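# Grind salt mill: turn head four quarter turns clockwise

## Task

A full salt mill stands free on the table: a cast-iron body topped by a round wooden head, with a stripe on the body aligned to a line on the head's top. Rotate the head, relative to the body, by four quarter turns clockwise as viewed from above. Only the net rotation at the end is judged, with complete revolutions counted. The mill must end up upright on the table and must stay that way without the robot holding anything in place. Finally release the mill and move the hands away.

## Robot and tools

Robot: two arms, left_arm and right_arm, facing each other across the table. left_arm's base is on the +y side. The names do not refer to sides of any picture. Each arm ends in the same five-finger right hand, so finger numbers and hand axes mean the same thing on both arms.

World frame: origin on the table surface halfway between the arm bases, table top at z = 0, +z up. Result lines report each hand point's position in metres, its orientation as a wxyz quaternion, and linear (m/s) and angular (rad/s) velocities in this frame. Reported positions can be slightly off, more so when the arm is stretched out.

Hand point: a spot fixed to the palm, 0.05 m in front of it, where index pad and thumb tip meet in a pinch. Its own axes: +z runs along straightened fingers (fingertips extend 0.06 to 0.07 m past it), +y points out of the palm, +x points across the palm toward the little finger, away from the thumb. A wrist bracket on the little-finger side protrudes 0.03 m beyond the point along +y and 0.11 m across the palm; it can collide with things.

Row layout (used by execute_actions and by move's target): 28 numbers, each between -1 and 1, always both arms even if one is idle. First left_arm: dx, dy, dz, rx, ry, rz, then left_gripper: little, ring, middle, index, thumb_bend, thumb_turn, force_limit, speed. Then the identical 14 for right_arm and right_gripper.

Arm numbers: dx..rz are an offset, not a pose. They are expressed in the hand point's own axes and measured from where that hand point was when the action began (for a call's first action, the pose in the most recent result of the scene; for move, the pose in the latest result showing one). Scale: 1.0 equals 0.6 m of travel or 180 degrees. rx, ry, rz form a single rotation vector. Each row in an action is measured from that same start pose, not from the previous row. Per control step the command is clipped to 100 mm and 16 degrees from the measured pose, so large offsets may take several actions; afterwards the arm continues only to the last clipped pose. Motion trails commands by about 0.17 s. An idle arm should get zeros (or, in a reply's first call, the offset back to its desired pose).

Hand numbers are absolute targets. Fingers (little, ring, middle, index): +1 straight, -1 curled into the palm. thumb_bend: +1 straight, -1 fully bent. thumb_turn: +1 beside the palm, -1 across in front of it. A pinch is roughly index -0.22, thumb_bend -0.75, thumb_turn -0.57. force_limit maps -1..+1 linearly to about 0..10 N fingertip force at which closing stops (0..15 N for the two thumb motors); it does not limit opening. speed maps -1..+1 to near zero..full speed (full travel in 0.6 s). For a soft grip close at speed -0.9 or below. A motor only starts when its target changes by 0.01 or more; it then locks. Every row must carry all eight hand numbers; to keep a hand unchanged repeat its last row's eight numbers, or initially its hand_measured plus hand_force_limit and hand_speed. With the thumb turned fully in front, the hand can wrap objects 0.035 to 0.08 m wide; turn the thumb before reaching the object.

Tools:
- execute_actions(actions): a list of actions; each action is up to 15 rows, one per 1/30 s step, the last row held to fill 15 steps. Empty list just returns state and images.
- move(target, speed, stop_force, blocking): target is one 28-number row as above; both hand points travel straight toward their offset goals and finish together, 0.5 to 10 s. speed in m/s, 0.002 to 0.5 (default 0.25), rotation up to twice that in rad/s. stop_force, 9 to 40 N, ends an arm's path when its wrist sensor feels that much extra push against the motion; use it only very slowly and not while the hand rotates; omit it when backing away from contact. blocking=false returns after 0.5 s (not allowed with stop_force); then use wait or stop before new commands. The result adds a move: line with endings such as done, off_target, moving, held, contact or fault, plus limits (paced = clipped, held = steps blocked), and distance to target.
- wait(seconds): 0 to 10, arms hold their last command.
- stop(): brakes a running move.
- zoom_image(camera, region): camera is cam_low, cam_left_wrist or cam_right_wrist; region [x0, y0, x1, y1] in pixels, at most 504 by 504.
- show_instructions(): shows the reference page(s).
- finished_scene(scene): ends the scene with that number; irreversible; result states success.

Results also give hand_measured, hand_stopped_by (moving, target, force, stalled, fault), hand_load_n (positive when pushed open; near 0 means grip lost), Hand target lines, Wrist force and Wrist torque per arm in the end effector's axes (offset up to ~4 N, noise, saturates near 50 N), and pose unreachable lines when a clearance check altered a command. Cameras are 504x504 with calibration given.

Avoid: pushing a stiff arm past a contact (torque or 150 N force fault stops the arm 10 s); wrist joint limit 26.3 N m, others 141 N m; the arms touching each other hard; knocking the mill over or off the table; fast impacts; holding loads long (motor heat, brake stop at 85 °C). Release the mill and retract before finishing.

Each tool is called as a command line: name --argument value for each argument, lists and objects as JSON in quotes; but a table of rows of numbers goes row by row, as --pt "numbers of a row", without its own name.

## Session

execute_actions --actions '[]'

Scene clock: 0.00 s.
left_arm: end_effector_position=(+0.3140, +0.4812, +0.4837) hand_measured=(+1.000, +1.000, +1.000, +1.000, +1.000, +1.000) hand_load_n=(+0.0, +0.0, +0.0, +0.0, +0.0, +0.0) hand_stopped_by=(target, target, target, target, target, target) hand_force_limit=0.00 hand_speed=-0.80 end_effector_quat_wxyz=(+0.024, +0.416, +0.909, -0.004) end_effector_velocity=(+0.000, -0.000, -0.000) end_effector_angular_velocity=(-0.001, -0.000, -0.001) | right_arm: end_effector_position=(+0.1111, -0.2744, +0.4824) hand_measured=(+1.000, +1.000, +1.000, +1.000, +1.000, +1.000) hand_load_n=(+0.0, +0.0, +0.0, +0.0, +0.0, +0.0) hand_stopped_by=(target, target, target, target, target, target) hand_force_limit=0.00 hand_speed=-0.80 end_effector_quat_wxyz=(-0.013, -0.356, +0.935, -0.007) end_effector_velocity=(+0.000, -0.000, -0.000) end_effector_angular_velocity=(-0.000, -0.000, -0.001)
Joint positions: left_arm=[ 0.526 -1.738  1.335  1.932  1.544 -1.859] | right_arm=[-1.169 -1.699  1.314  1.981  1.584 -1.894]
Joint velocities: left_arm=[-0.    -0.     0.    -0.001 -0.     0.   ] | right_arm=[-0.001 -0.     0.    -0.     0.     0.   ]
Motor temperatures (°C, as the motors report them): left_arm=[26 24 25 29 32 33] | right_arm=[23 22 26 28 38 30]
Wrist force (N, on the end effector, along its own x y z axes, offset not removed): no reading
Wrist torque (N m, same axes, about the end effector's origin, offset not removed): no reading
Hand target (left_arm): +0.314, +0.481, +0.484; +0.024, +0.416, +0.909, -0.004
Hand target (right_arm): +0.111, -0.274, +0.482; -0.013, -0.356, +0.935, -0.007
camera_calibration (this result's frames):
cam_left_wrist: T_world_to_cam=[[0.854934, 0.518348, 0.0200768, -0.520125], [0.409746, -0.698533, 0.586651, -0.076248], [0.318114, -0.493321, -0.809591, 0.655968], [0, 0, 0, 1]] pos_world=[0.267242, 0.539947, 0.586239]
cam_right_wrist: T_world_to_cam=[[-0.533206, 0.845895, -0.0123245, 0.308285], [0.726646, 0.465401, 0.505359, -0.193798], [0.433217, 0.260505, -0.862821, 0.573006], [0, 0, 0, 1]] pos_world=[0.0569663, -0.319854, 0.596139]

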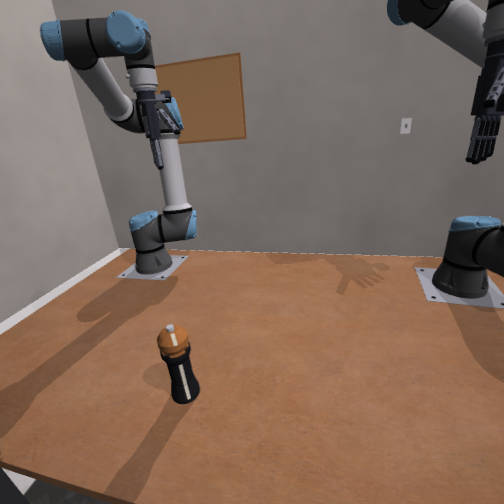

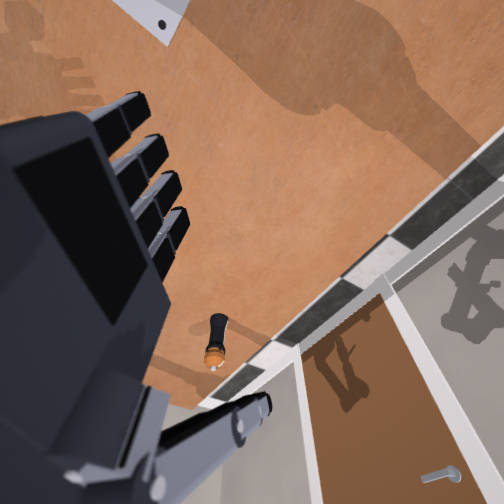

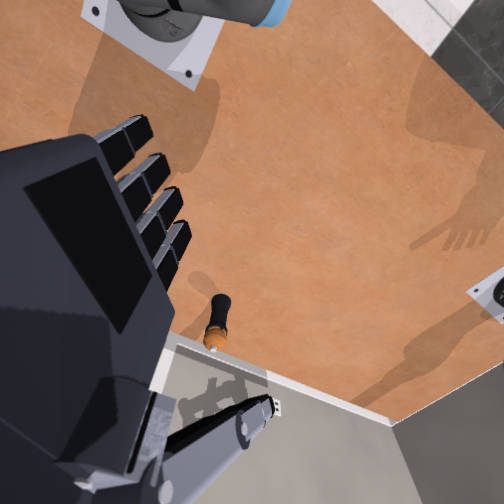

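move --target '[-0.245,-0.175,0.25,0,0,-0.662,1,1,0.5,0.5,1,-1,1,1, -0.38,-0.173,0.3,0,0,0.945,1,1,1,1,1,-1,1,1]' --speed 0.5

zoom_image --camera "cam_low" --region '[130, 315, 230, 415]'

Scene clock: 17.43 s.
left_arm: end_effector_position=(+0.3364, +0.2970, +0.3399) hand_measured=(+1.000, +1.000, +0.500, +0.500, +1.000, -1.000) hand_load_n=(+0.0, +0.0, +0.0, +0.0, +0.0, +0.0) hand_stopped_by=(target, target, target, target, target, target) hand_force_limit=1.00 hand_speed=1.00 end_effector_quat_wxyz=(-0.009, +0.573, -0.819, +0.023) end_effector_velocity=(-0.000, -0.001, -0.000) end_effector_angular_velocity=(+0.000, -0.000, +0.008) | right_arm: end_effector_position=(+0.3470, -0.2045, +0.2966) hand_measured=(+1.000, +1.000, +1.000, +1.000, +1.000, -1.000) hand_load_n=(+0.0, +0.0, +0.0, +0.0, +0.0, +0.0) hand_stopped_by=(target, target, target, target, target, target) hand_force_limit=1.00 hand_speed=1.00 end_effector_quat_wxyz=(+0.006, +0.900, +0.436, -0.013) end_effector_velocity=(+0.000, +0.001, -0.000) end_effector_angular_velocity=(-0.001, +0.001, -0.012)
Joint positions: left_arm=[ 0.598 -1.173  1.063  1.637  1.548 -3.865] | right_arm=[-0.951 -1.051  1.021  1.628  1.578  1.292]
Joint velocities: left_arm=[ 0.     0.001 -0.    -0.    -0.001 -0.008] | right_arm=[ 0.     0.005 -0.007  0.003  0.     0.012]
Motor temperatures (°C, as the motors report them): left_arm=[26 24 25 29 32 33] | right_arm=[23 22 26 28 38 30]
Wrist force (N, on the end effector, along its own x y z axes, offset not removed): left_arm=[-1.3 3.3 -1.1] | right_arm=[-3.4 0.7 0.2]
Wrist torque (N m, same axes, about the end effector's origin, offset not removed): left_arm=[0.38 0.31 -0.25] | right_arm=[0.20 0.53 -0.17]
Hand target (left_arm): +0.336, +0.297, +0.340; +0.009, -0.573, +0.819, -0.023
Hand target (right_arm): +0.347, -0.204, +0.297; +0.006, +0.900, +0.435, -0.013
Off the commanded pose (left_arm): 0.001 m, 0 deg.
Off the commanded pose (right_arm): 0.000 m, 0 deg.
move: done
camera_calibration (this result's frames):
cam_left_wrist: T_world_to_cam=[[-0.867722, 0.494485, -0.0504267, 0.1696], [0.39044, 0.740875, 0.546498, -0.537083], [0.307595, 0.45452, -0.835941, 0.172506], [0, 0, 0, 1]] pos_world=[0.303803, 0.235639, 0.446272]
cam_right_wrist: T_world_to_cam=[[0.671592, -0.740921, 0.000641567, -0.373718], [-0.617491, -0.559233, 0.55314, -0.0611008], [-0.409474, -0.371881, -0.833088, 0.446555], [0, 0, 0, 1]] pos_world=[0.39611, -0.145, 0.406057]

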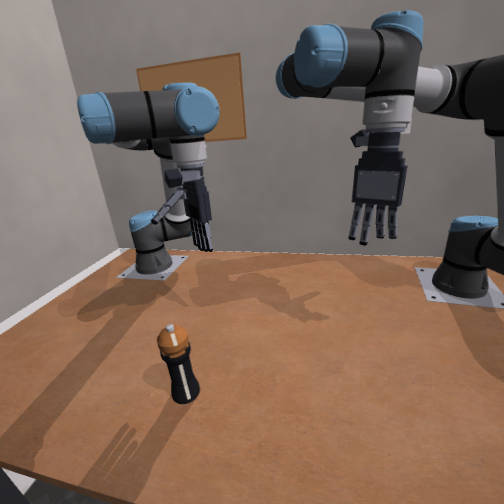

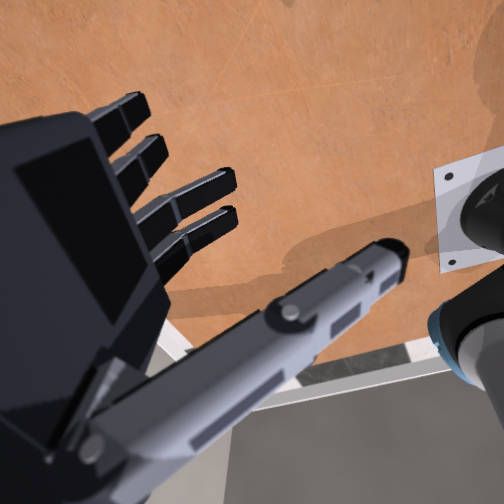

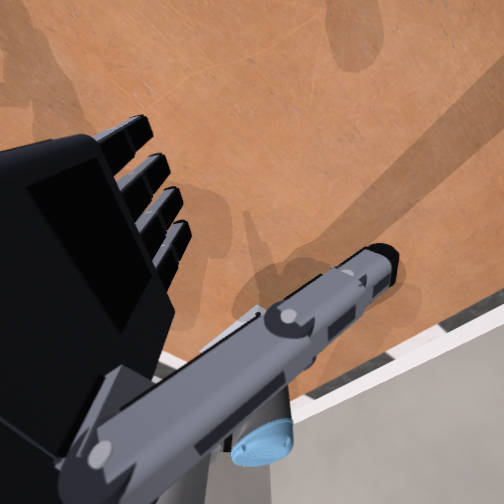

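Region (130, 315, 230, 415) of cam_low's 504x504 image, scaled by 5.040, with more detail than that image has.

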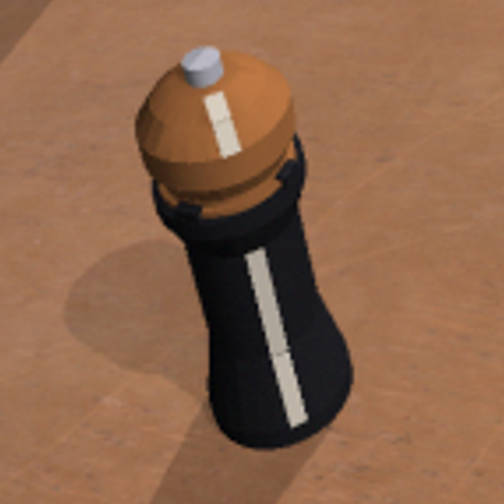

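move --target '[0.185,-0.055,0.12,0.2622,-0.0034,0.0021,1,1,0.5,0.5,1,-1,1,1, 0.111,0.157,0.3915,-0.028,0.492,0.03,1,1,1,1,1,-1,1,1]' --speed 0.3

Scene clock: 34.07 s.
left_arm: end_effector_position=(+0.3321, +0.1793, +0.2713) hand_measured=(+1.000, +1.000, +0.500, +0.500, +1.000, -1.000) hand_load_n=(+0.0, +0.0, +0.0, +0.0, +0.0, +0.0) hand_stopped_by=(target, target, target, target, target, target) hand_force_limit=1.00 hand_speed=1.00 end_effector_quat_wxyz=(-0.242, +0.519, -0.743, +0.347) end_effector_velocity=(-0.000, -0.000, -0.000) end_effector_angular_velocity=(-0.001, -0.002, -0.000) | right_arm: end_effector_position=(+0.4573, -0.2159, +0.0600) hand_measured=(+1.000, +1.000, +1.000, +1.000, +1.000, -1.000) hand_load_n=(+0.0, +0.0, +0.0, +0.0, +0.0, +0.0) hand_stopped_by=(target, target, target, target, target, target) hand_force_limit=1.00 hand_speed=1.00 end_effector_quat_wxyz=(-0.263, +0.671, +0.277, +0.636) end_effector_velocity=(+0.001, -0.000, -0.001) end_effector_angular_velocity=(+0.010, -0.011, -0.004)
Joint positions: left_arm=[ 0.118 -1.348  1.501  1.014  0.774 -4.172] | right_arm=[-1.356 -1.245  2.417 -1.109  1.006  1.537]
Joint velocities: left_arm=[-0.001  0.     0.001 -0.001 -0.002 -0.   ] | right_arm=[ 0.     0.014  0.005 -0.037  0.004  0.009]
Motor temperatures (°C, as the motors report them): left_arm=[26 24 25 29 32 33] | right_arm=[23 22 26 28 38 30]
Wrist force (N, on the end effector, along its own x y z axes, offset not removed): left_arm=[-1.9 1.0 -0.4] | right_arm=[-1.5 1.1 0.4]
Wrist torque (N m, same axes, about the end effector's origin, offset not removed): left_arm=[0.08 0.53 -0.33] | right_arm=[0.17 0.30 0.00]
Hand target (left_arm): +0.332, +0.179, +0.271; +0.242, -0.519, +0.743, -0.347
Hand target (right_arm): +0.457, -0.216, +0.060; -0.263, +0.670, +0.276, +0.636
Off the commanded pose (left_arm): 0.001 m, 0 deg.
Off the commanded pose (right_arm): 0.001 m, 0 deg.
move: done
camera_calibration (this result's frames):
cam_left_wrist: T_world_to_cam=[[-0.536266, 0.374725, -0.756307, 0.323557], [-0.0284178, 0.887522, 0.459887, -0.274428], [0.843571, 0.268114, -0.465299, -0.0751568], [0, 0, 0, 1]] pos_world=[0.229114, 0.142466, 0.335944]
cam_right_wrist: T_world_to_cam=[[0.69179, -0.703077, -0.164652, -0.447292], [-0.503651, -0.306401, -0.807746, 0.215681], [0.517458, 0.641717, -0.566071, 0.0692901], [0, 0, 0, 1]] pos_world=[0.382205, -0.29286, 0.139792]

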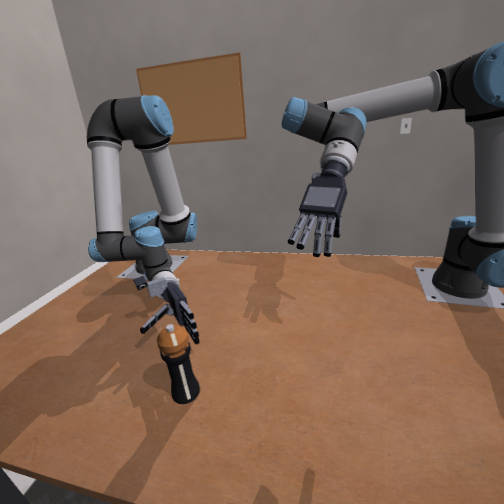

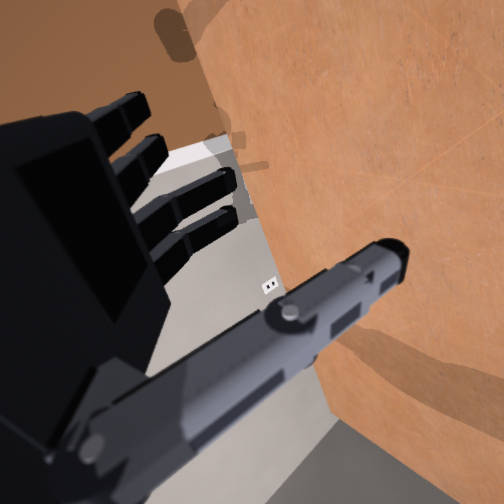

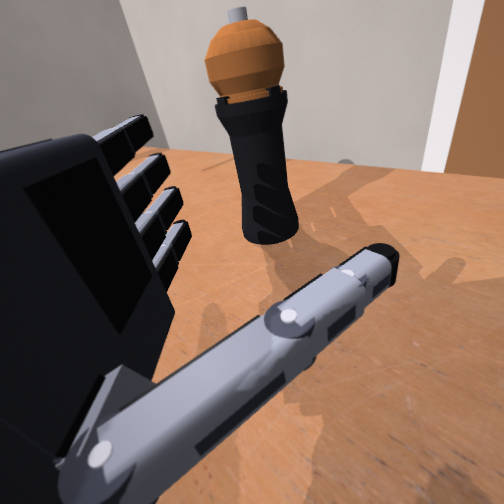

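move --target '[0,0,0,0,0,0,1,1,0.5,0.5,1,-1,1,1, -0.035,0.028,0.262,0,0,0,1,1,1,1,1,-1,1,1]' --speed 0.13

move --target '[0,0,0,0,0,0,1,1,0.5,0.5,1,-1,1,1, 0,0.004,0,0,0,0,-0.48,-1,-1,-1,-1,-1,1,-0.3]' --speed 0.04

Scene clock: 47.40 s.
left_arm: end_effector_position=(+0.3321, +0.1793, +0.2713) hand_measured=(+1.000, +1.000, +0.500, +0.500, +1.000, -1.000) hand_load_n=(+0.0, +0.0, +0.0, +0.0, +0.0, +0.0) hand_stopped_by=(target, target, target, target, target, target) hand_force_limit=1.00 hand_speed=1.00 end_effector_quat_wxyz=(-0.242, +0.519, -0.743, +0.347) end_effector_velocity=(+0.000, -0.000, +0.000) end_effector_angular_velocity=(-0.001, +0.000, -0.000) | right_arm: end_effector_position=(+0.5794, -0.1180, +0.0307) hand_measured=(+1.000, +1.000, +1.000, +1.000, +1.000, -1.000) hand_load_n=(+0.0, +0.0, +0.0, +0.0, +0.0, +0.0) hand_stopped_by=(target, target, target, target, target, target) hand_force_limit=1.00 hand_speed=1.00 end_effector_quat_wxyz=(-0.263, +0.671, +0.277, +0.636) end_effector_velocity=(+0.002, +0.002, -0.001) end_effector_angular_velocity=(+0.000, +0.000, +0.001)
Joint positions: left_arm=[ 0.118 -1.348  1.501  1.014  0.774 -4.172] | right_arm=[-1.197 -0.948  1.963 -0.957  1.165  1.548]
Joint velocities: left_arm=[ 0.    -0.    -0.    -0.001  0.     0.   ] | right_arm=[ 0.002  0.005 -0.008  0.003  0.002  0.   ]
Motor temperatures (°C, as the motors report them): left_arm=[26 24 25 29 32 33] | right_arm=[23 22 26 28 38 30]
Wrist force (N, on the end effector, along its own x y z axes, offset not removed): left_arm=[0.4 2.3 -0.4] | right_arm=[-3.5 1.1 0.6]
Wrist torque (N m, same axes, about the end effector's origin, offset not removed): left_arm=[0.26 -0.03 -0.02] | right_arm=[0.22 0.60 -0.23]
Hand target (left_arm): +0.332, +0.179, +0.271; +0.242, -0.519, +0.743, -0.347
Hand target (right_arm): +0.580, -0.118, +0.031; -0.262, +0.671, +0.277, +0.636
Off the commanded pose (left_arm): 0.000 m, 0 deg.
Off the commanded pose (right_arm): 0.000 m, 0 deg.
move: done
camera_calibration (this result's frames):
cam_left_wrist: T_world_to_cam=[[-0.536273, 0.374734, -0.756298, 0.323545], [-0.0284246, 0.887513, 0.459904, -0.274426], [0.843566, 0.268132, -0.465298, -0.0751642], [0, 0, 0, 1]] pos_world=[0.229114, 0.142468, 0.335932]
cam_right_wrist: T_world_to_cam=[[0.691819, -0.703092, -0.164462, -0.467741], [-0.503582, -0.306571, -0.807725, 0.283359], [0.517486, 0.64162, -0.566156, -0.073331], [0, 0, 0, 1]] pos_world=[0.504234, -0.194945, 0.110433]

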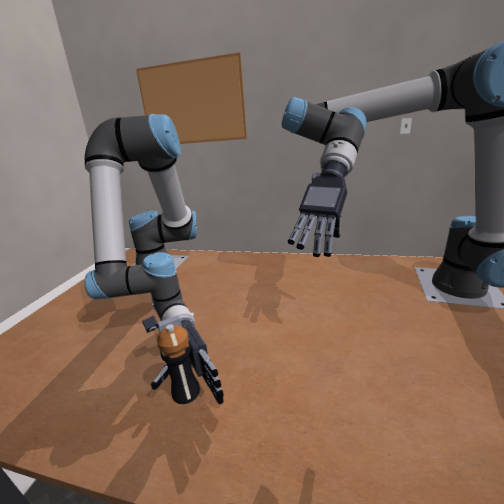

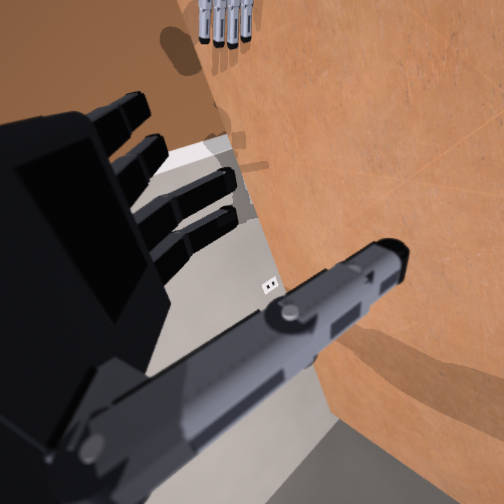

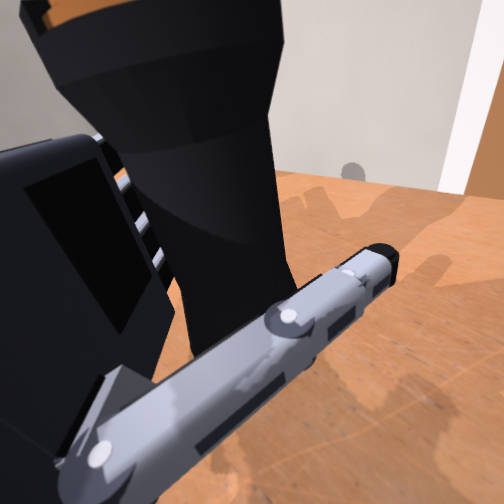

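Scene clock: 49.00 s.
left_arm: end_effector_position=(+0.3321, +0.1793, +0.2713) hand_measured=(+1.000, +1.000, +0.500, +0.500, +1.000, -1.000) hand_load_n=(+0.0, +0.0, +0.0, +0.0, +0.0, +0.0) hand_stopped_by=(target, target, target, target, target, target) hand_force_limit=1.00 hand_speed=1.00 end_effector_quat_wxyz=(-0.242, +0.519, -0.743, +0.347) end_effector_velocity=(-0.000, -0.000, +0.000) end_effector_angular_velocity=(-0.000, +0.000, +0.000) | right_arm: end_effector_position=(+0.5811, -0.1197, +0.0307) hand_measured=(-0.480, -0.494, -0.462, -0.346, +0.082, -1.000) hand_load_n=(+0.0, +11.5, +7.5, +7.0, +16.0, -1.5) hand_stopped_by=(target, force, force, force, force, target) hand_force_limit=1.00 hand_speed=-0.30 end_effector_quat_wxyz=(-0.262, +0.671, +0.277, +0.636) end_effector_velocity=(-0.000, +0.001, +0.000) end_effector_angular_velocity=(-0.000, +0.000, +0.001)
Joint positions: left_arm=[ 0.118 -1.348  1.501  1.014  0.774 -4.172] | right_arm=[-1.202 -0.947  1.962 -0.957  1.16   1.548]
Joint velocities: left_arm=[-0.     0.    -0.     0.     0.    -0.001] | right_arm=[ 0.002 -0.001 -0.     0.001  0.001 -0.   ]
Motor temperatures (°C, as the motors report them): left_arm=[26 24 25 29 32 33] | right_arm=[23 22 26 28 38 30]
Wrist force (N, on the end effector, along its own x y z axes, offset not removed): left_arm=[-1.0 -0.7 0.4] | right_arm=[13.5 1.9 0.4]
Wrist torque (N m, same axes, about the end effector's origin, offset not removed): left_arm=[-0.29 0.27 -0.32] | right_arm=[0.17 -0.58 0.57]
Hand target (left_arm): +0.332, +0.179, +0.271; +0.242, -0.519, +0.743, -0.347
Hand target (right_arm): +0.581, -0.120, +0.031; -0.263, +0.671, +0.277, +0.636
Off the commanded pose (left_arm): 0.000 m, 0 deg.
Off the commanded pose (right_arm): 0.000 m, 0 deg.
move: done
camera_calibration (this result's frames):
cam_left_wrist: T_world_to_cam=[[-0.536273, 0.37473, -0.7563, 0.323548], [-0.0284247, 0.887516, 0.4599, -0.274425], [0.843566, 0.268129, -0.465299, -0.0751623], [0, 0, 0, 1]] pos_world=[0.229114, 0.142466, 0.335934]
cam_right_wrist: T_world_to_cam=[[0.691823, -0.703094, -0.164436, -0.470132], [-0.50354, -0.306554, -0.807757, 0.283702], [0.517521, 0.641625, -0.566117, -0.0731438], [0, 0, 0, 1]] pos_world=[0.505957, -0.196646, 0.110448]

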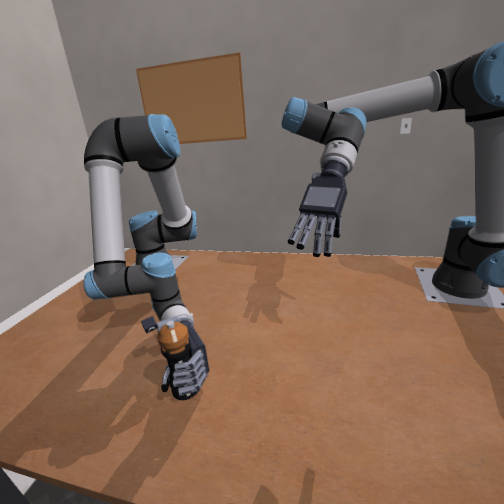

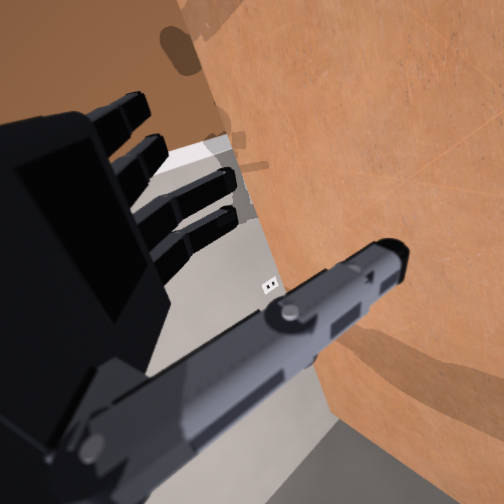

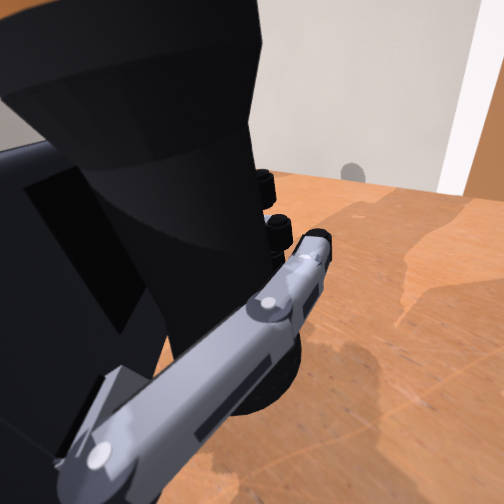

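move --target '[0,0,0,0,0,0,1,1,0.5,0.5,1,-1,1,1, 0.016,0,0,0,0,0,-0.48,-1,-1,-1,-1,-1,1,-0.3]' --speed 0.05

move --target '[0,0,0,0,0,0,1,1,0.5,0.5,1,-1,1,1, -0.0015,-0.592,0.0695,0.056,0,-0.003,-0.48,-1,-1,-1,-1,-1,1,-0.3]' --speed 0.22

move --target '[0,0,0,0,0,0,1,1,0.5,0.5,1,-1,1,1, -0.025,0,0,0,0,0,-0.48,-1,-1,-1,-1,-1,1,-0.3]' --speed 0.008 --stop_force 15

zoom_image --camera "cam_low" --region '[280, 260, 360, 340]'

Scene clock: 60.13 s.
left_arm: end_effector_position=(+0.3321, +0.1793, +0.2713) hand_measured=(+1.000, +1.000, +0.500, +0.500, +1.000, -1.000) hand_load_n=(+0.0, +0.0, +0.0, +0.0, +0.0, +0.0) hand_stopped_by=(target, target, target, target, target, target) hand_force_limit=1.00 hand_speed=1.00 end_effector_quat_wxyz=(-0.242, +0.519, -0.743, +0.347) end_effector_velocity=(+0.000, -0.000, -0.000) end_effector_angular_velocity=(-0.000, +0.000, +0.000) | right_arm: end_effector_position=(+0.5815, -0.1194, +0.0400) hand_measured=(-0.480, -0.496, -0.462, -0.346, +0.082, -1.000) hand_load_n=(+0.0, +4.0, +5.0, +8.5, +13.5, +1.5) hand_stopped_by=(target, force, force, force, force, target) hand_force_limit=1.00 hand_speed=-0.30 end_effector_quat_wxyz=(-0.263, +0.671, +0.277, +0.636) end_effector_velocity=(+0.000, -0.001, +0.002) end_effector_angular_velocity=(-0.000, +0.003, -0.002)
Joint positions: left_arm=[ 0.118 -1.348  1.501  1.014  0.774 -4.172] | right_arm=[-1.202 -0.967  1.96  -0.935  1.16   1.548]
Joint velocities: left_arm=[ 0.  0.  0. -0.  0. -0.] | right_arm=[-0.001 -0.005 -0.001  0.008  0.001  0.001]
Motor temperatures (°C, as the motors report them): left_arm=[26 24 25 29 32 33] | right_arm=[23 22 26 28 38 30]
Wrist force (N, on the end effector, along its own x y z axes, offset not removed): left_arm=[0.4 2.1 -1.1] | right_arm=[-8.6 -0.6 0.7]
Wrist torque (N m, same axes, about the end effector's origin, offset not removed): left_arm=[0.23 0.06 0.08] | right_arm=[-0.01 0.62 -0.30]
Hand target (left_arm): +0.332, +0.179, +0.271; +0.242, -0.519, +0.743, -0.347
Hand target (right_arm): +0.581, -0.119, +0.040; -0.262, +0.671, +0.277, +0.636
Off the commanded pose (left_arm): 0.000 m, 0 deg.
Off the commanded pose (right_arm): 0.000 m, 0 deg.
move: done
camera_calibration (this result's frames):
cam_left_wrist: T_world_to_cam=[[-0.536273, 0.37473, -0.7563, 0.323548], [-0.0284247, 0.887516, 0.4599, -0.274425], [0.843566, 0.268129, -0.465299, -0.0751623], [0, 0, 0, 1]] pos_world=[0.229114, 0.142466, 0.335934]
cam_right_wrist: T_world_to_cam=[[0.691824, -0.70309, -0.164448, -0.468612], [-0.503537, -0.306537, -0.807766, 0.291494], [0.517523, 0.641638, -0.566101, -0.0682896], [0, 0, 0, 1]] pos_world=[0.506316, -0.196305, 0.119738]

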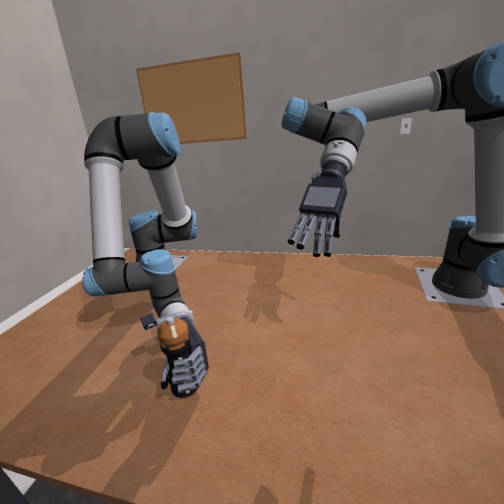

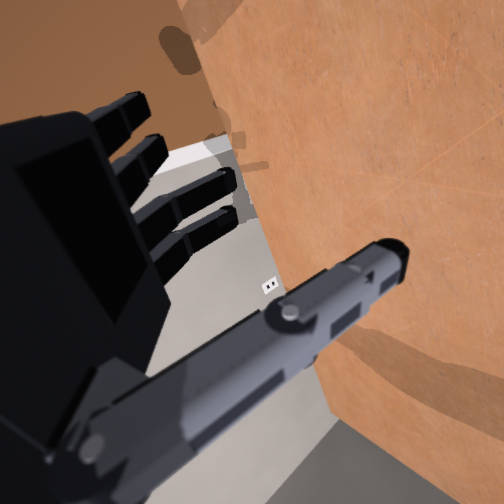

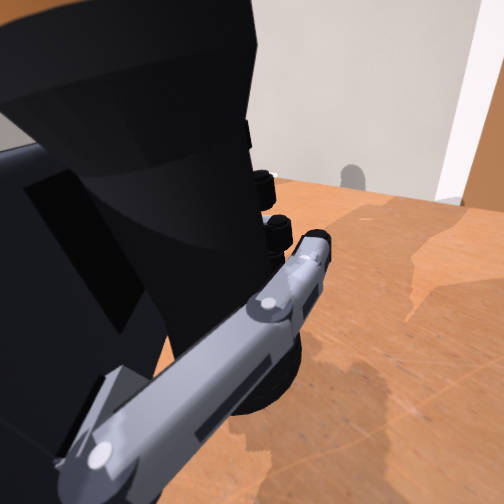

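Scene clock: 62.40 s.
left_arm: end_effector_position=(+0.3321, +0.1793, +0.2713) hand_measured=(+1.000, +1.000, +0.500, +0.500, +1.000, -1.000) hand_load_n=(+0.0, +0.0, +0.0, +0.0, +0.0, +0.0) hand_stopped_by=(target, target, target, target, target, target) hand_force_limit=1.00 hand_speed=1.00 end_effector_quat_wxyz=(-0.242, +0.519, -0.743, +0.347) end_effector_velocity=(-0.000, +0.000, -0.000) end_effector_angular_velocity=(+0.000, -0.000, -0.000) | right_arm: end_effector_position=(+0.3606, +0.1611, +0.0371) hand_measured=(-0.480, -0.496, -0.462, -0.346, +0.082, -1.000) hand_load_n=(+0.0, +4.0, +5.0, +8.5, +13.5, +1.5) hand_stopped_by=(target, force, force, force, force, target) hand_force_limit=1.00 hand_speed=-0.30 end_effector_quat_wxyz=(-0.317, +0.644, +0.335, +0.611) end_effector_velocity=(-0.000, +0.002, -0.001) end_effector_angular_velocity=(-0.000, +0.000, -0.002)
Joint positions: left_arm=[ 0.118 -1.348  1.501  1.014  0.774 -4.172] | right_arm=[-0.563 -0.823  1.667 -0.791  1.622  1.573]
Joint velocities: left_arm=[-0. -0.  0.  0. -0.  0.] | right_arm=[ 0.003  0.004 -0.006  0.003  0.005  0.   ]
Motor temperatures (°C, as the motors report them): left_arm=[26 24 25 29 32 33] | right_arm=[23 22 26 28 38 30]
Wrist force (N, on the end effector, along its own x y z axes, offset not removed): left_arm=[-0.4 0.8 0.9] | right_arm=[-8.8 0.5 0.1]
Wrist torque (N m, same axes, about the end effector's origin, offset not removed): left_arm=[-0.05 0.07 0.05] | right_arm=[0.09 0.67 -0.32]
Hand target (left_arm): +0.332, +0.179, +0.271; +0.242, -0.519, +0.743, -0.347
Hand target (right_arm): +0.360, +0.161, +0.037; -0.317, +0.644, +0.335, +0.611
Off the commanded pose (left_arm): 0.000 m, 0 deg.
Off the commanded pose (right_arm): 0.001 m, 0 deg.
move: done
camera_calibration (this result's frames):
cam_left_wrist: T_world_to_cam=[[-0.536273, 0.37473, -0.7563, 0.323548], [-0.0284247, 0.887516, 0.4599, -0.274425], [0.843566, 0.268129, -0.465299, -0.0751623], [0, 0, 0, 1]] pos_world=[0.229114, 0.142466, 0.335934]
cam_right_wrist: T_world_to_cam=[[0.804478, -0.57109, -0.163317, -0.181012], [-0.441253, -0.390526, -0.807951, 0.254983], [0.397633, 0.722043, -0.566165, -0.105312], [0, 0, 0, 1]] pos_world=[0.300008, 0.0722431, 0.116828]

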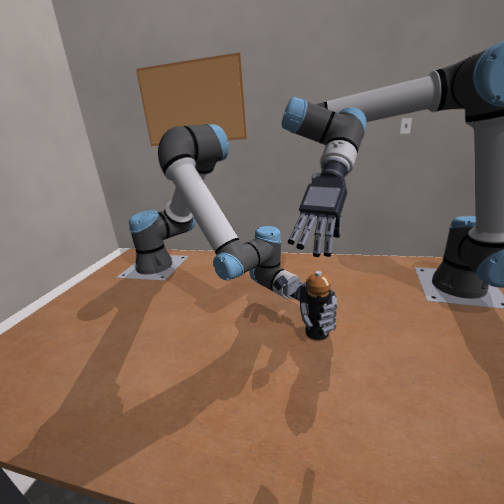

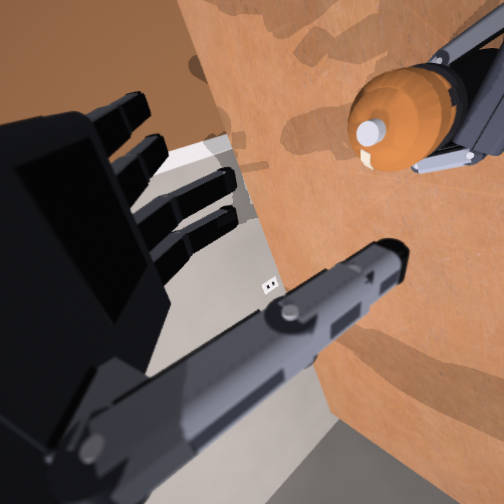

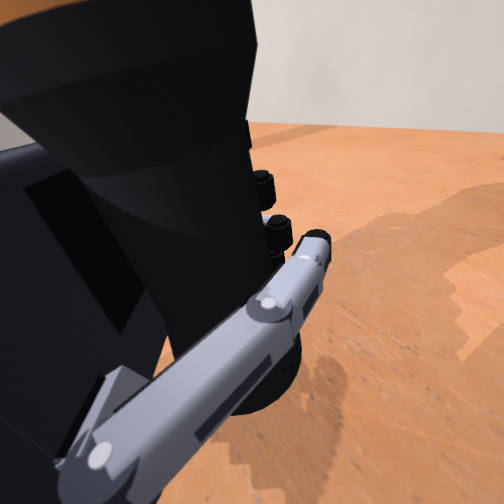

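Scene clock: 63.53 s.
left_arm: end_effector_position=(+0.3321, +0.1793, +0.2713) hand_measured=(+1.000, +1.000, +0.500, +0.500, +1.000, -1.000) hand_load_n=(+0.0, +0.0, +0.0, +0.0, +0.0, +0.0) hand_stopped_by=(target, target, target, target, target, target) hand_force_limit=1.00 hand_speed=1.00 end_effector_quat_wxyz=(-0.242, +0.519, -0.743, +0.347) end_effector_velocity=(-0.000, -0.000, +0.000) end_effector_angular_velocity=(-0.000, +0.000, -0.000) | right_arm: end_effector_position=(+0.3604, +0.1609, +0.0312) hand_measured=(-0.480, -0.496, -0.462, -0.346, +0.082, -1.000) hand_load_n=(+0.0, +7.5, +6.0, +7.0, +14.0, -2.5) hand_stopped_by=(target, force, force, force, force, target) hand_force_limit=1.00 hand_speed=-0.30 end_effector_quat_wxyz=(-0.317, +0.644, +0.335, +0.611) end_effector_velocity=(+0.000, -0.001, +0.001) end_effector_angular_velocity=(-0.002, +0.001, -0.001)
Joint positions: left_arm=[ 0.118 -1.348  1.501  1.014  0.774 -4.172] | right_arm=[-0.563 -0.813  1.669 -0.803  1.622  1.573]
Joint velocities: left_arm=[-0. -0. -0.  0.  0. -0.] | right_arm=[-0.    -0.004 -0.     0.006  0.001  0.   ]
Motor temperatures (°C, as the motors report them): left_arm=[26 24 25 29 32 33] | right_arm=[23 22 26 28 38 30]
Wrist force (N, on the end effector, along its own x y z axes, offset not removed): left_arm=[-1.9 2.2 -1.3] | right_arm=[13.7 1.1 2.5]
Wrist torque (N m, same axes, about the end effector's origin, offset not removed): left_arm=[0.13 0.39 -0.14] | right_arm=[0.11 -0.32 0.65]
Hand target (left_arm): +0.332, +0.179, +0.271; +0.242, -0.519, +0.743, -0.347
Hand target (right_arm): +0.360, +0.161, +0.032; -0.317, +0.644, +0.335, +0.611
Off the commanded pose (left_arm): 0.000 m, 0 deg.
Off the commanded pose (right_arm): 0.009 m, 0 deg.
move: contact (right_arm)
camera_calibration (this result's frames):
cam_left_wrist: T_world_to_cam=[[-0.536273, 0.37473, -0.7563, 0.323548], [-0.0284247, 0.887516, 0.4599, -0.274425], [0.843566, 0.268129, -0.465299, -0.0751622], [0, 0, 0, 1]] pos_world=[0.229114, 0.142466, 0.335934]
cam_right_wrist: T_world_to_cam=[[0.804509, -0.571042, -0.163328, -0.181969], [-0.441178, -0.390438, -0.808035, 0.250019], [0.397652, 0.722128, -0.566042, -0.108434], [0, 0, 0, 1]] pos_world=[0.299817, 0.0720084, 0.110925]

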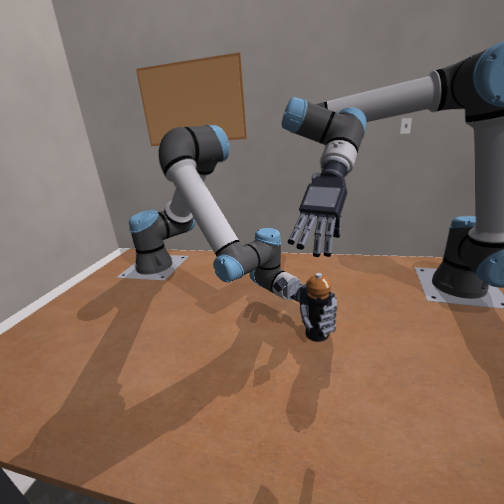

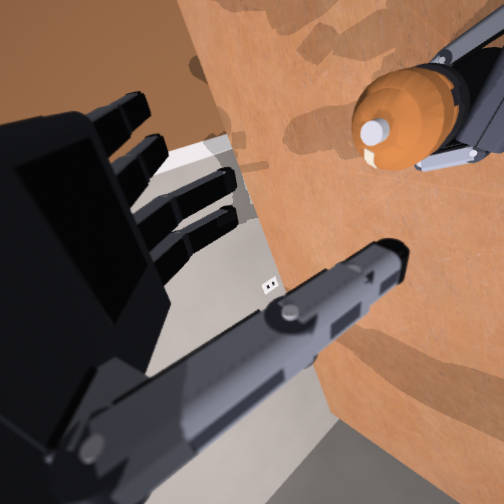

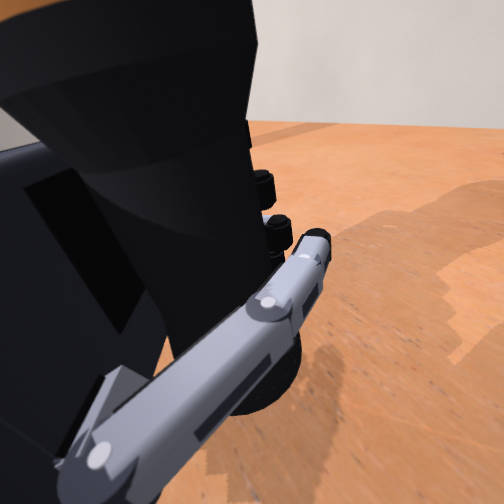

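Region (280, 260, 360, 340) of cam_low's 504x504 image, scaled by 6.300, with more detail than that image has.

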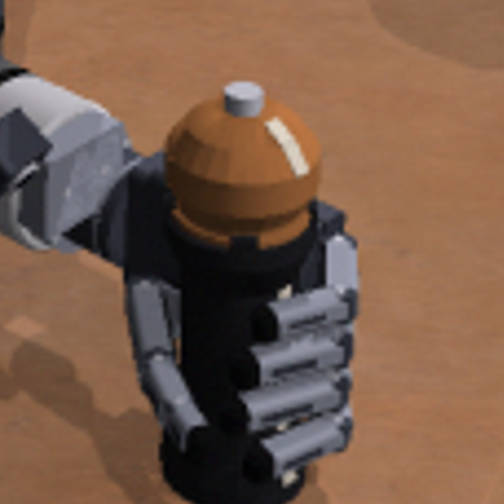

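move --target '[0.035,0.14,0.134,0,0,0,1,1,0.5,0.5,1,-1,1,1, 0,0,0,0,0,0,-0.48,-0.97,-0.97,-0.97,-0.97,-1,1,-0.8]' --speed 0.1 --stop_force 15

move --target '[0,0,0,0,0,0,1,1,-0.2,-0.2,-1,-1,1,-0.3, 0,0,0,0,0,0,-0.48,-0.97,-0.97,-0.97,-0.97,-1,1,-0.8]'

Scene clock: 74.20 s.
left_arm: end_effector_position=(+0.3319, +0.1569, +0.1556) hand_measured=(+1.000, +1.000, +0.500, +0.500, +1.000, -1.000) hand_load_n=(+0.0, +0.0, +0.0, +0.0, +0.0, +0.0) hand_stopped_by=(target, target, target, target, target, target) hand_force_limit=1.00 hand_speed=1.00 end_effector_quat_wxyz=(-0.242, +0.519, -0.743, +0.347) end_effector_velocity=(+0.000, -0.000, -0.002) end_effector_angular_velocity=(+0.000, -0.000, -0.001) | right_arm: end_effector_position=(+0.3604, +0.1609, +0.0312) hand_measured=(-0.480, -0.512, -0.480, -0.362, +0.084, -1.000) hand_load_n=(+0.0, +10.0, +10.0, +10.0, +15.0, -2.0) hand_stopped_by=(target, force, force, force, force, target) hand_force_limit=1.00 hand_speed=-0.80 end_effector_quat_wxyz=(-0.317, +0.644, +0.335, +0.611) end_effector_velocity=(-0.000, +0.000, +0.000) end_effector_angular_velocity=(+0.001, -0.000, -0.001)
Joint positions: left_arm=[ 0.117 -1.221  1.641  0.747  0.773 -4.174] | right_arm=[-0.563 -0.813  1.669 -0.803  1.622  1.573]
Joint velocities: left_arm=[ 0.001  0.003  0.001 -0.006  0.     0.002] | right_arm=[ 0.001  0.    -0.    -0.001  0.001  0.   ]
Motor temperatures (°C, as the motors report them): left_arm=[26 24 25 29 32 33] | right_arm=[23 22 26 28 38 30]
Wrist force (N, on the end effector, along its own x y z axes, offset not removed): left_arm=[-1.3 0.8 1.5] | right_arm=[20.4 4.1 2.0]
Wrist torque (N m, same axes, about the end effector's origin, offset not removed): left_arm=[-0.22 0.17 -0.16] | right_arm=[0.31 -0.80 0.73]
Hand target (left_arm): +0.332, +0.157, +0.155; +0.242, -0.519, +0.743, -0.347
Hand target (right_arm): +0.360, +0.161, +0.031; -0.317, +0.644, +0.335, +0.611
Off the commanded pose (left_arm): 0.000 m, 0 deg.
Off the commanded pose (right_arm): 0.000 m, 0 deg.
move: done
camera_calibration (this result's frames):
cam_left_wrist: T_world_to_cam=[[-0.536258, 0.374698, -0.756326, 0.244287], [-0.0284783, 0.887521, 0.459887, -0.201319], [0.843574, 0.268157, -0.465269, -0.12285], [0, 0, 0, 1]] pos_world=[0.2289, 0.120084, 0.220186]
cam_right_wrist: T_world_to_cam=[[0.804543, -0.570994, -0.16333, -0.181943], [-0.441144, -0.390442, -0.808051, 0.250016], [0.397622, 0.722164, -0.566018, -0.108424], [0, 0, 0, 1]] pos_world=[0.299786, 0.0720282, 0.110939]

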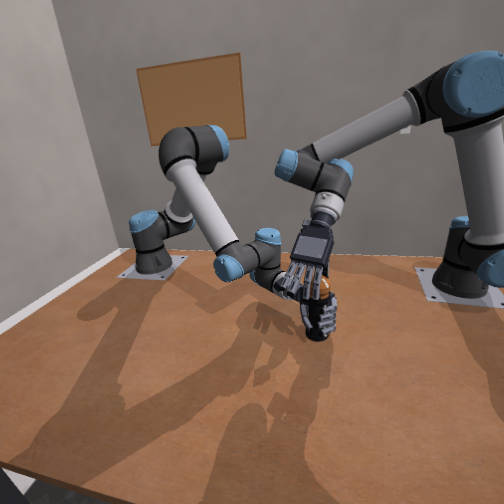

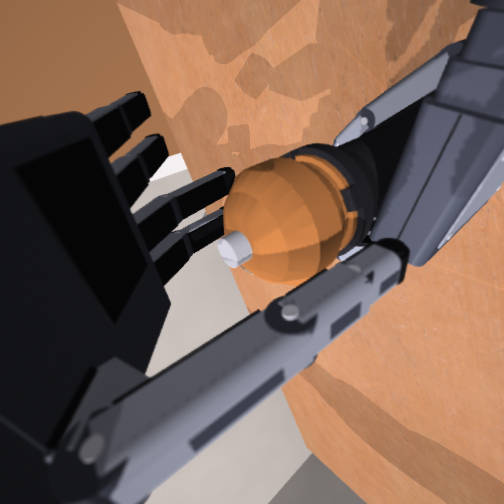

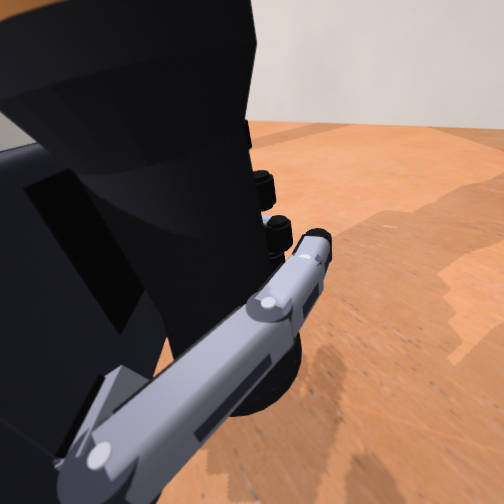

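Scene clock: 75.30 s.
left_arm: end_effector_position=(+0.3319, +0.1570, +0.1555) hand_measured=(+1.000, +1.000, +0.182, +0.160, +0.438, -1.000) hand_load_n=(+0.0, +0.0, +14.0, +15.5, +15.0, +0.5) hand_stopped_by=(target, target, force, force, force, target) hand_force_limit=1.00 hand_speed=-0.30 end_effector_quat_wxyz=(-0.242, +0.519, -0.743, +0.347) end_effector_velocity=(+0.000, -0.000, -0.000) end_effector_angular_velocity=(-0.000, +0.000, +0.000) | right_arm: end_effector_position=(+0.3603, +0.1609, +0.0312) hand_measured=(-0.480, -0.512, -0.480, -0.362, +0.084, -1.000) hand_load_n=(+0.0, +8.5, +9.0, +10.0, +15.0, -4.0) hand_stopped_by=(target, force, force, force, force, target) hand_force_limit=1.00 hand_speed=-0.80 end_effector_quat_wxyz=(-0.317, +0.644, +0.335, +0.611) end_effector_velocity=(-0.000, -0.000, -0.001) end_effector_angular_velocity=(-0.001, +0.002, -0.000)
Joint positions: left_arm=[ 0.117 -1.221  1.641  0.747  0.773 -4.174] | right_arm=[-0.563 -0.813  1.669 -0.803  1.622  1.573]
Joint velocities: left_arm=[ 0. -0. -0. -0.  0.  0.] | right_arm=[ 0.001  0.    -0.     0.001  0.001  0.001]
Motor temperatures (°C, as the motors report them): left_arm=[26 24 25 29 32 33] | right_arm=[23 22 26 28 38 30]
Wrist force (N, on the end effector, along its own x y z axes, offset not removed): left_arm=[-1.7 -9.2 16.3] | right_arm=[22.0 -10.2 -1.6]
Wrist torque (N m, same axes, about the end effector's origin, offset not removed): left_arm=[0.09 -0.03 -0.51] | right_arm=[-0.12 -0.24 -0.76]
Hand target (left_arm): +0.332, +0.157, +0.156; +0.242, -0.519, +0.743, -0.347
Hand target (right_arm): +0.360, +0.161, +0.031; -0.317, +0.644, +0.335, +0.611
Off the commanded pose (left_arm): 0.000 m, 0 deg.
Off the commanded pose (right_arm): 0.000 m, 0 deg.
move: done
camera_calibration (this result's frames):
cam_left_wrist: T_world_to_cam=[[-0.536292, 0.374782, -0.75626, 0.244242], [-0.0284148, 0.887484, 0.459963, -0.201356], [0.843554, 0.268163, -0.465301, -0.122852], [0, 0, 0, 1]] pos_world=[0.228896, 0.120107, 0.220163]
cam_right_wrist: T_world_to_cam=[[0.804548, -0.570987, -0.163328, -0.18192], [-0.441133, -0.390436, -0.80806, 0.250003], [0.397623, 0.722173, -0.566006, -0.108422], [0, 0, 0, 1]] pos_world=[0.299759, 0.0720351, 0.110937]

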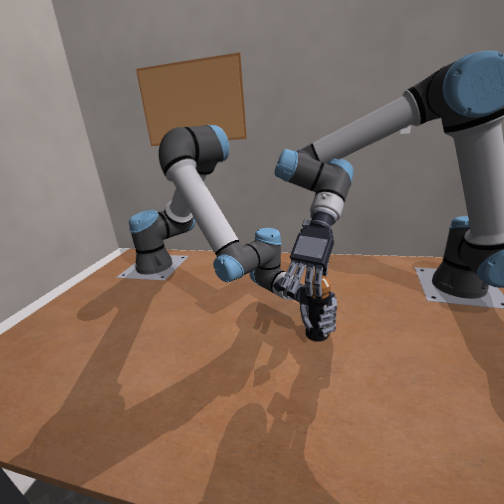

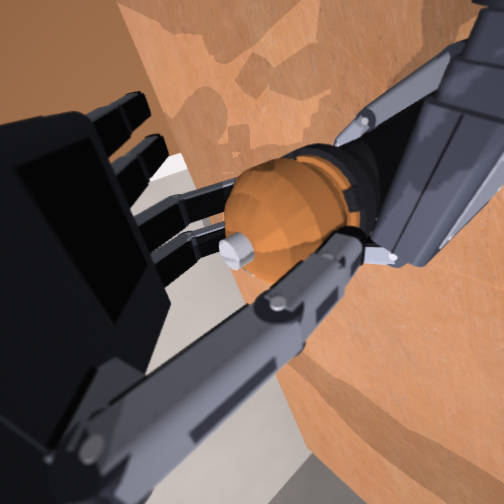

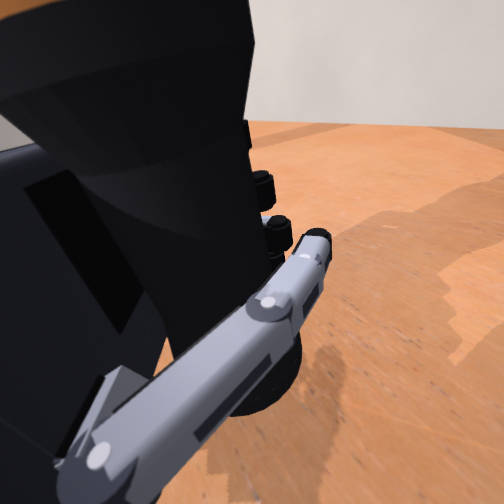

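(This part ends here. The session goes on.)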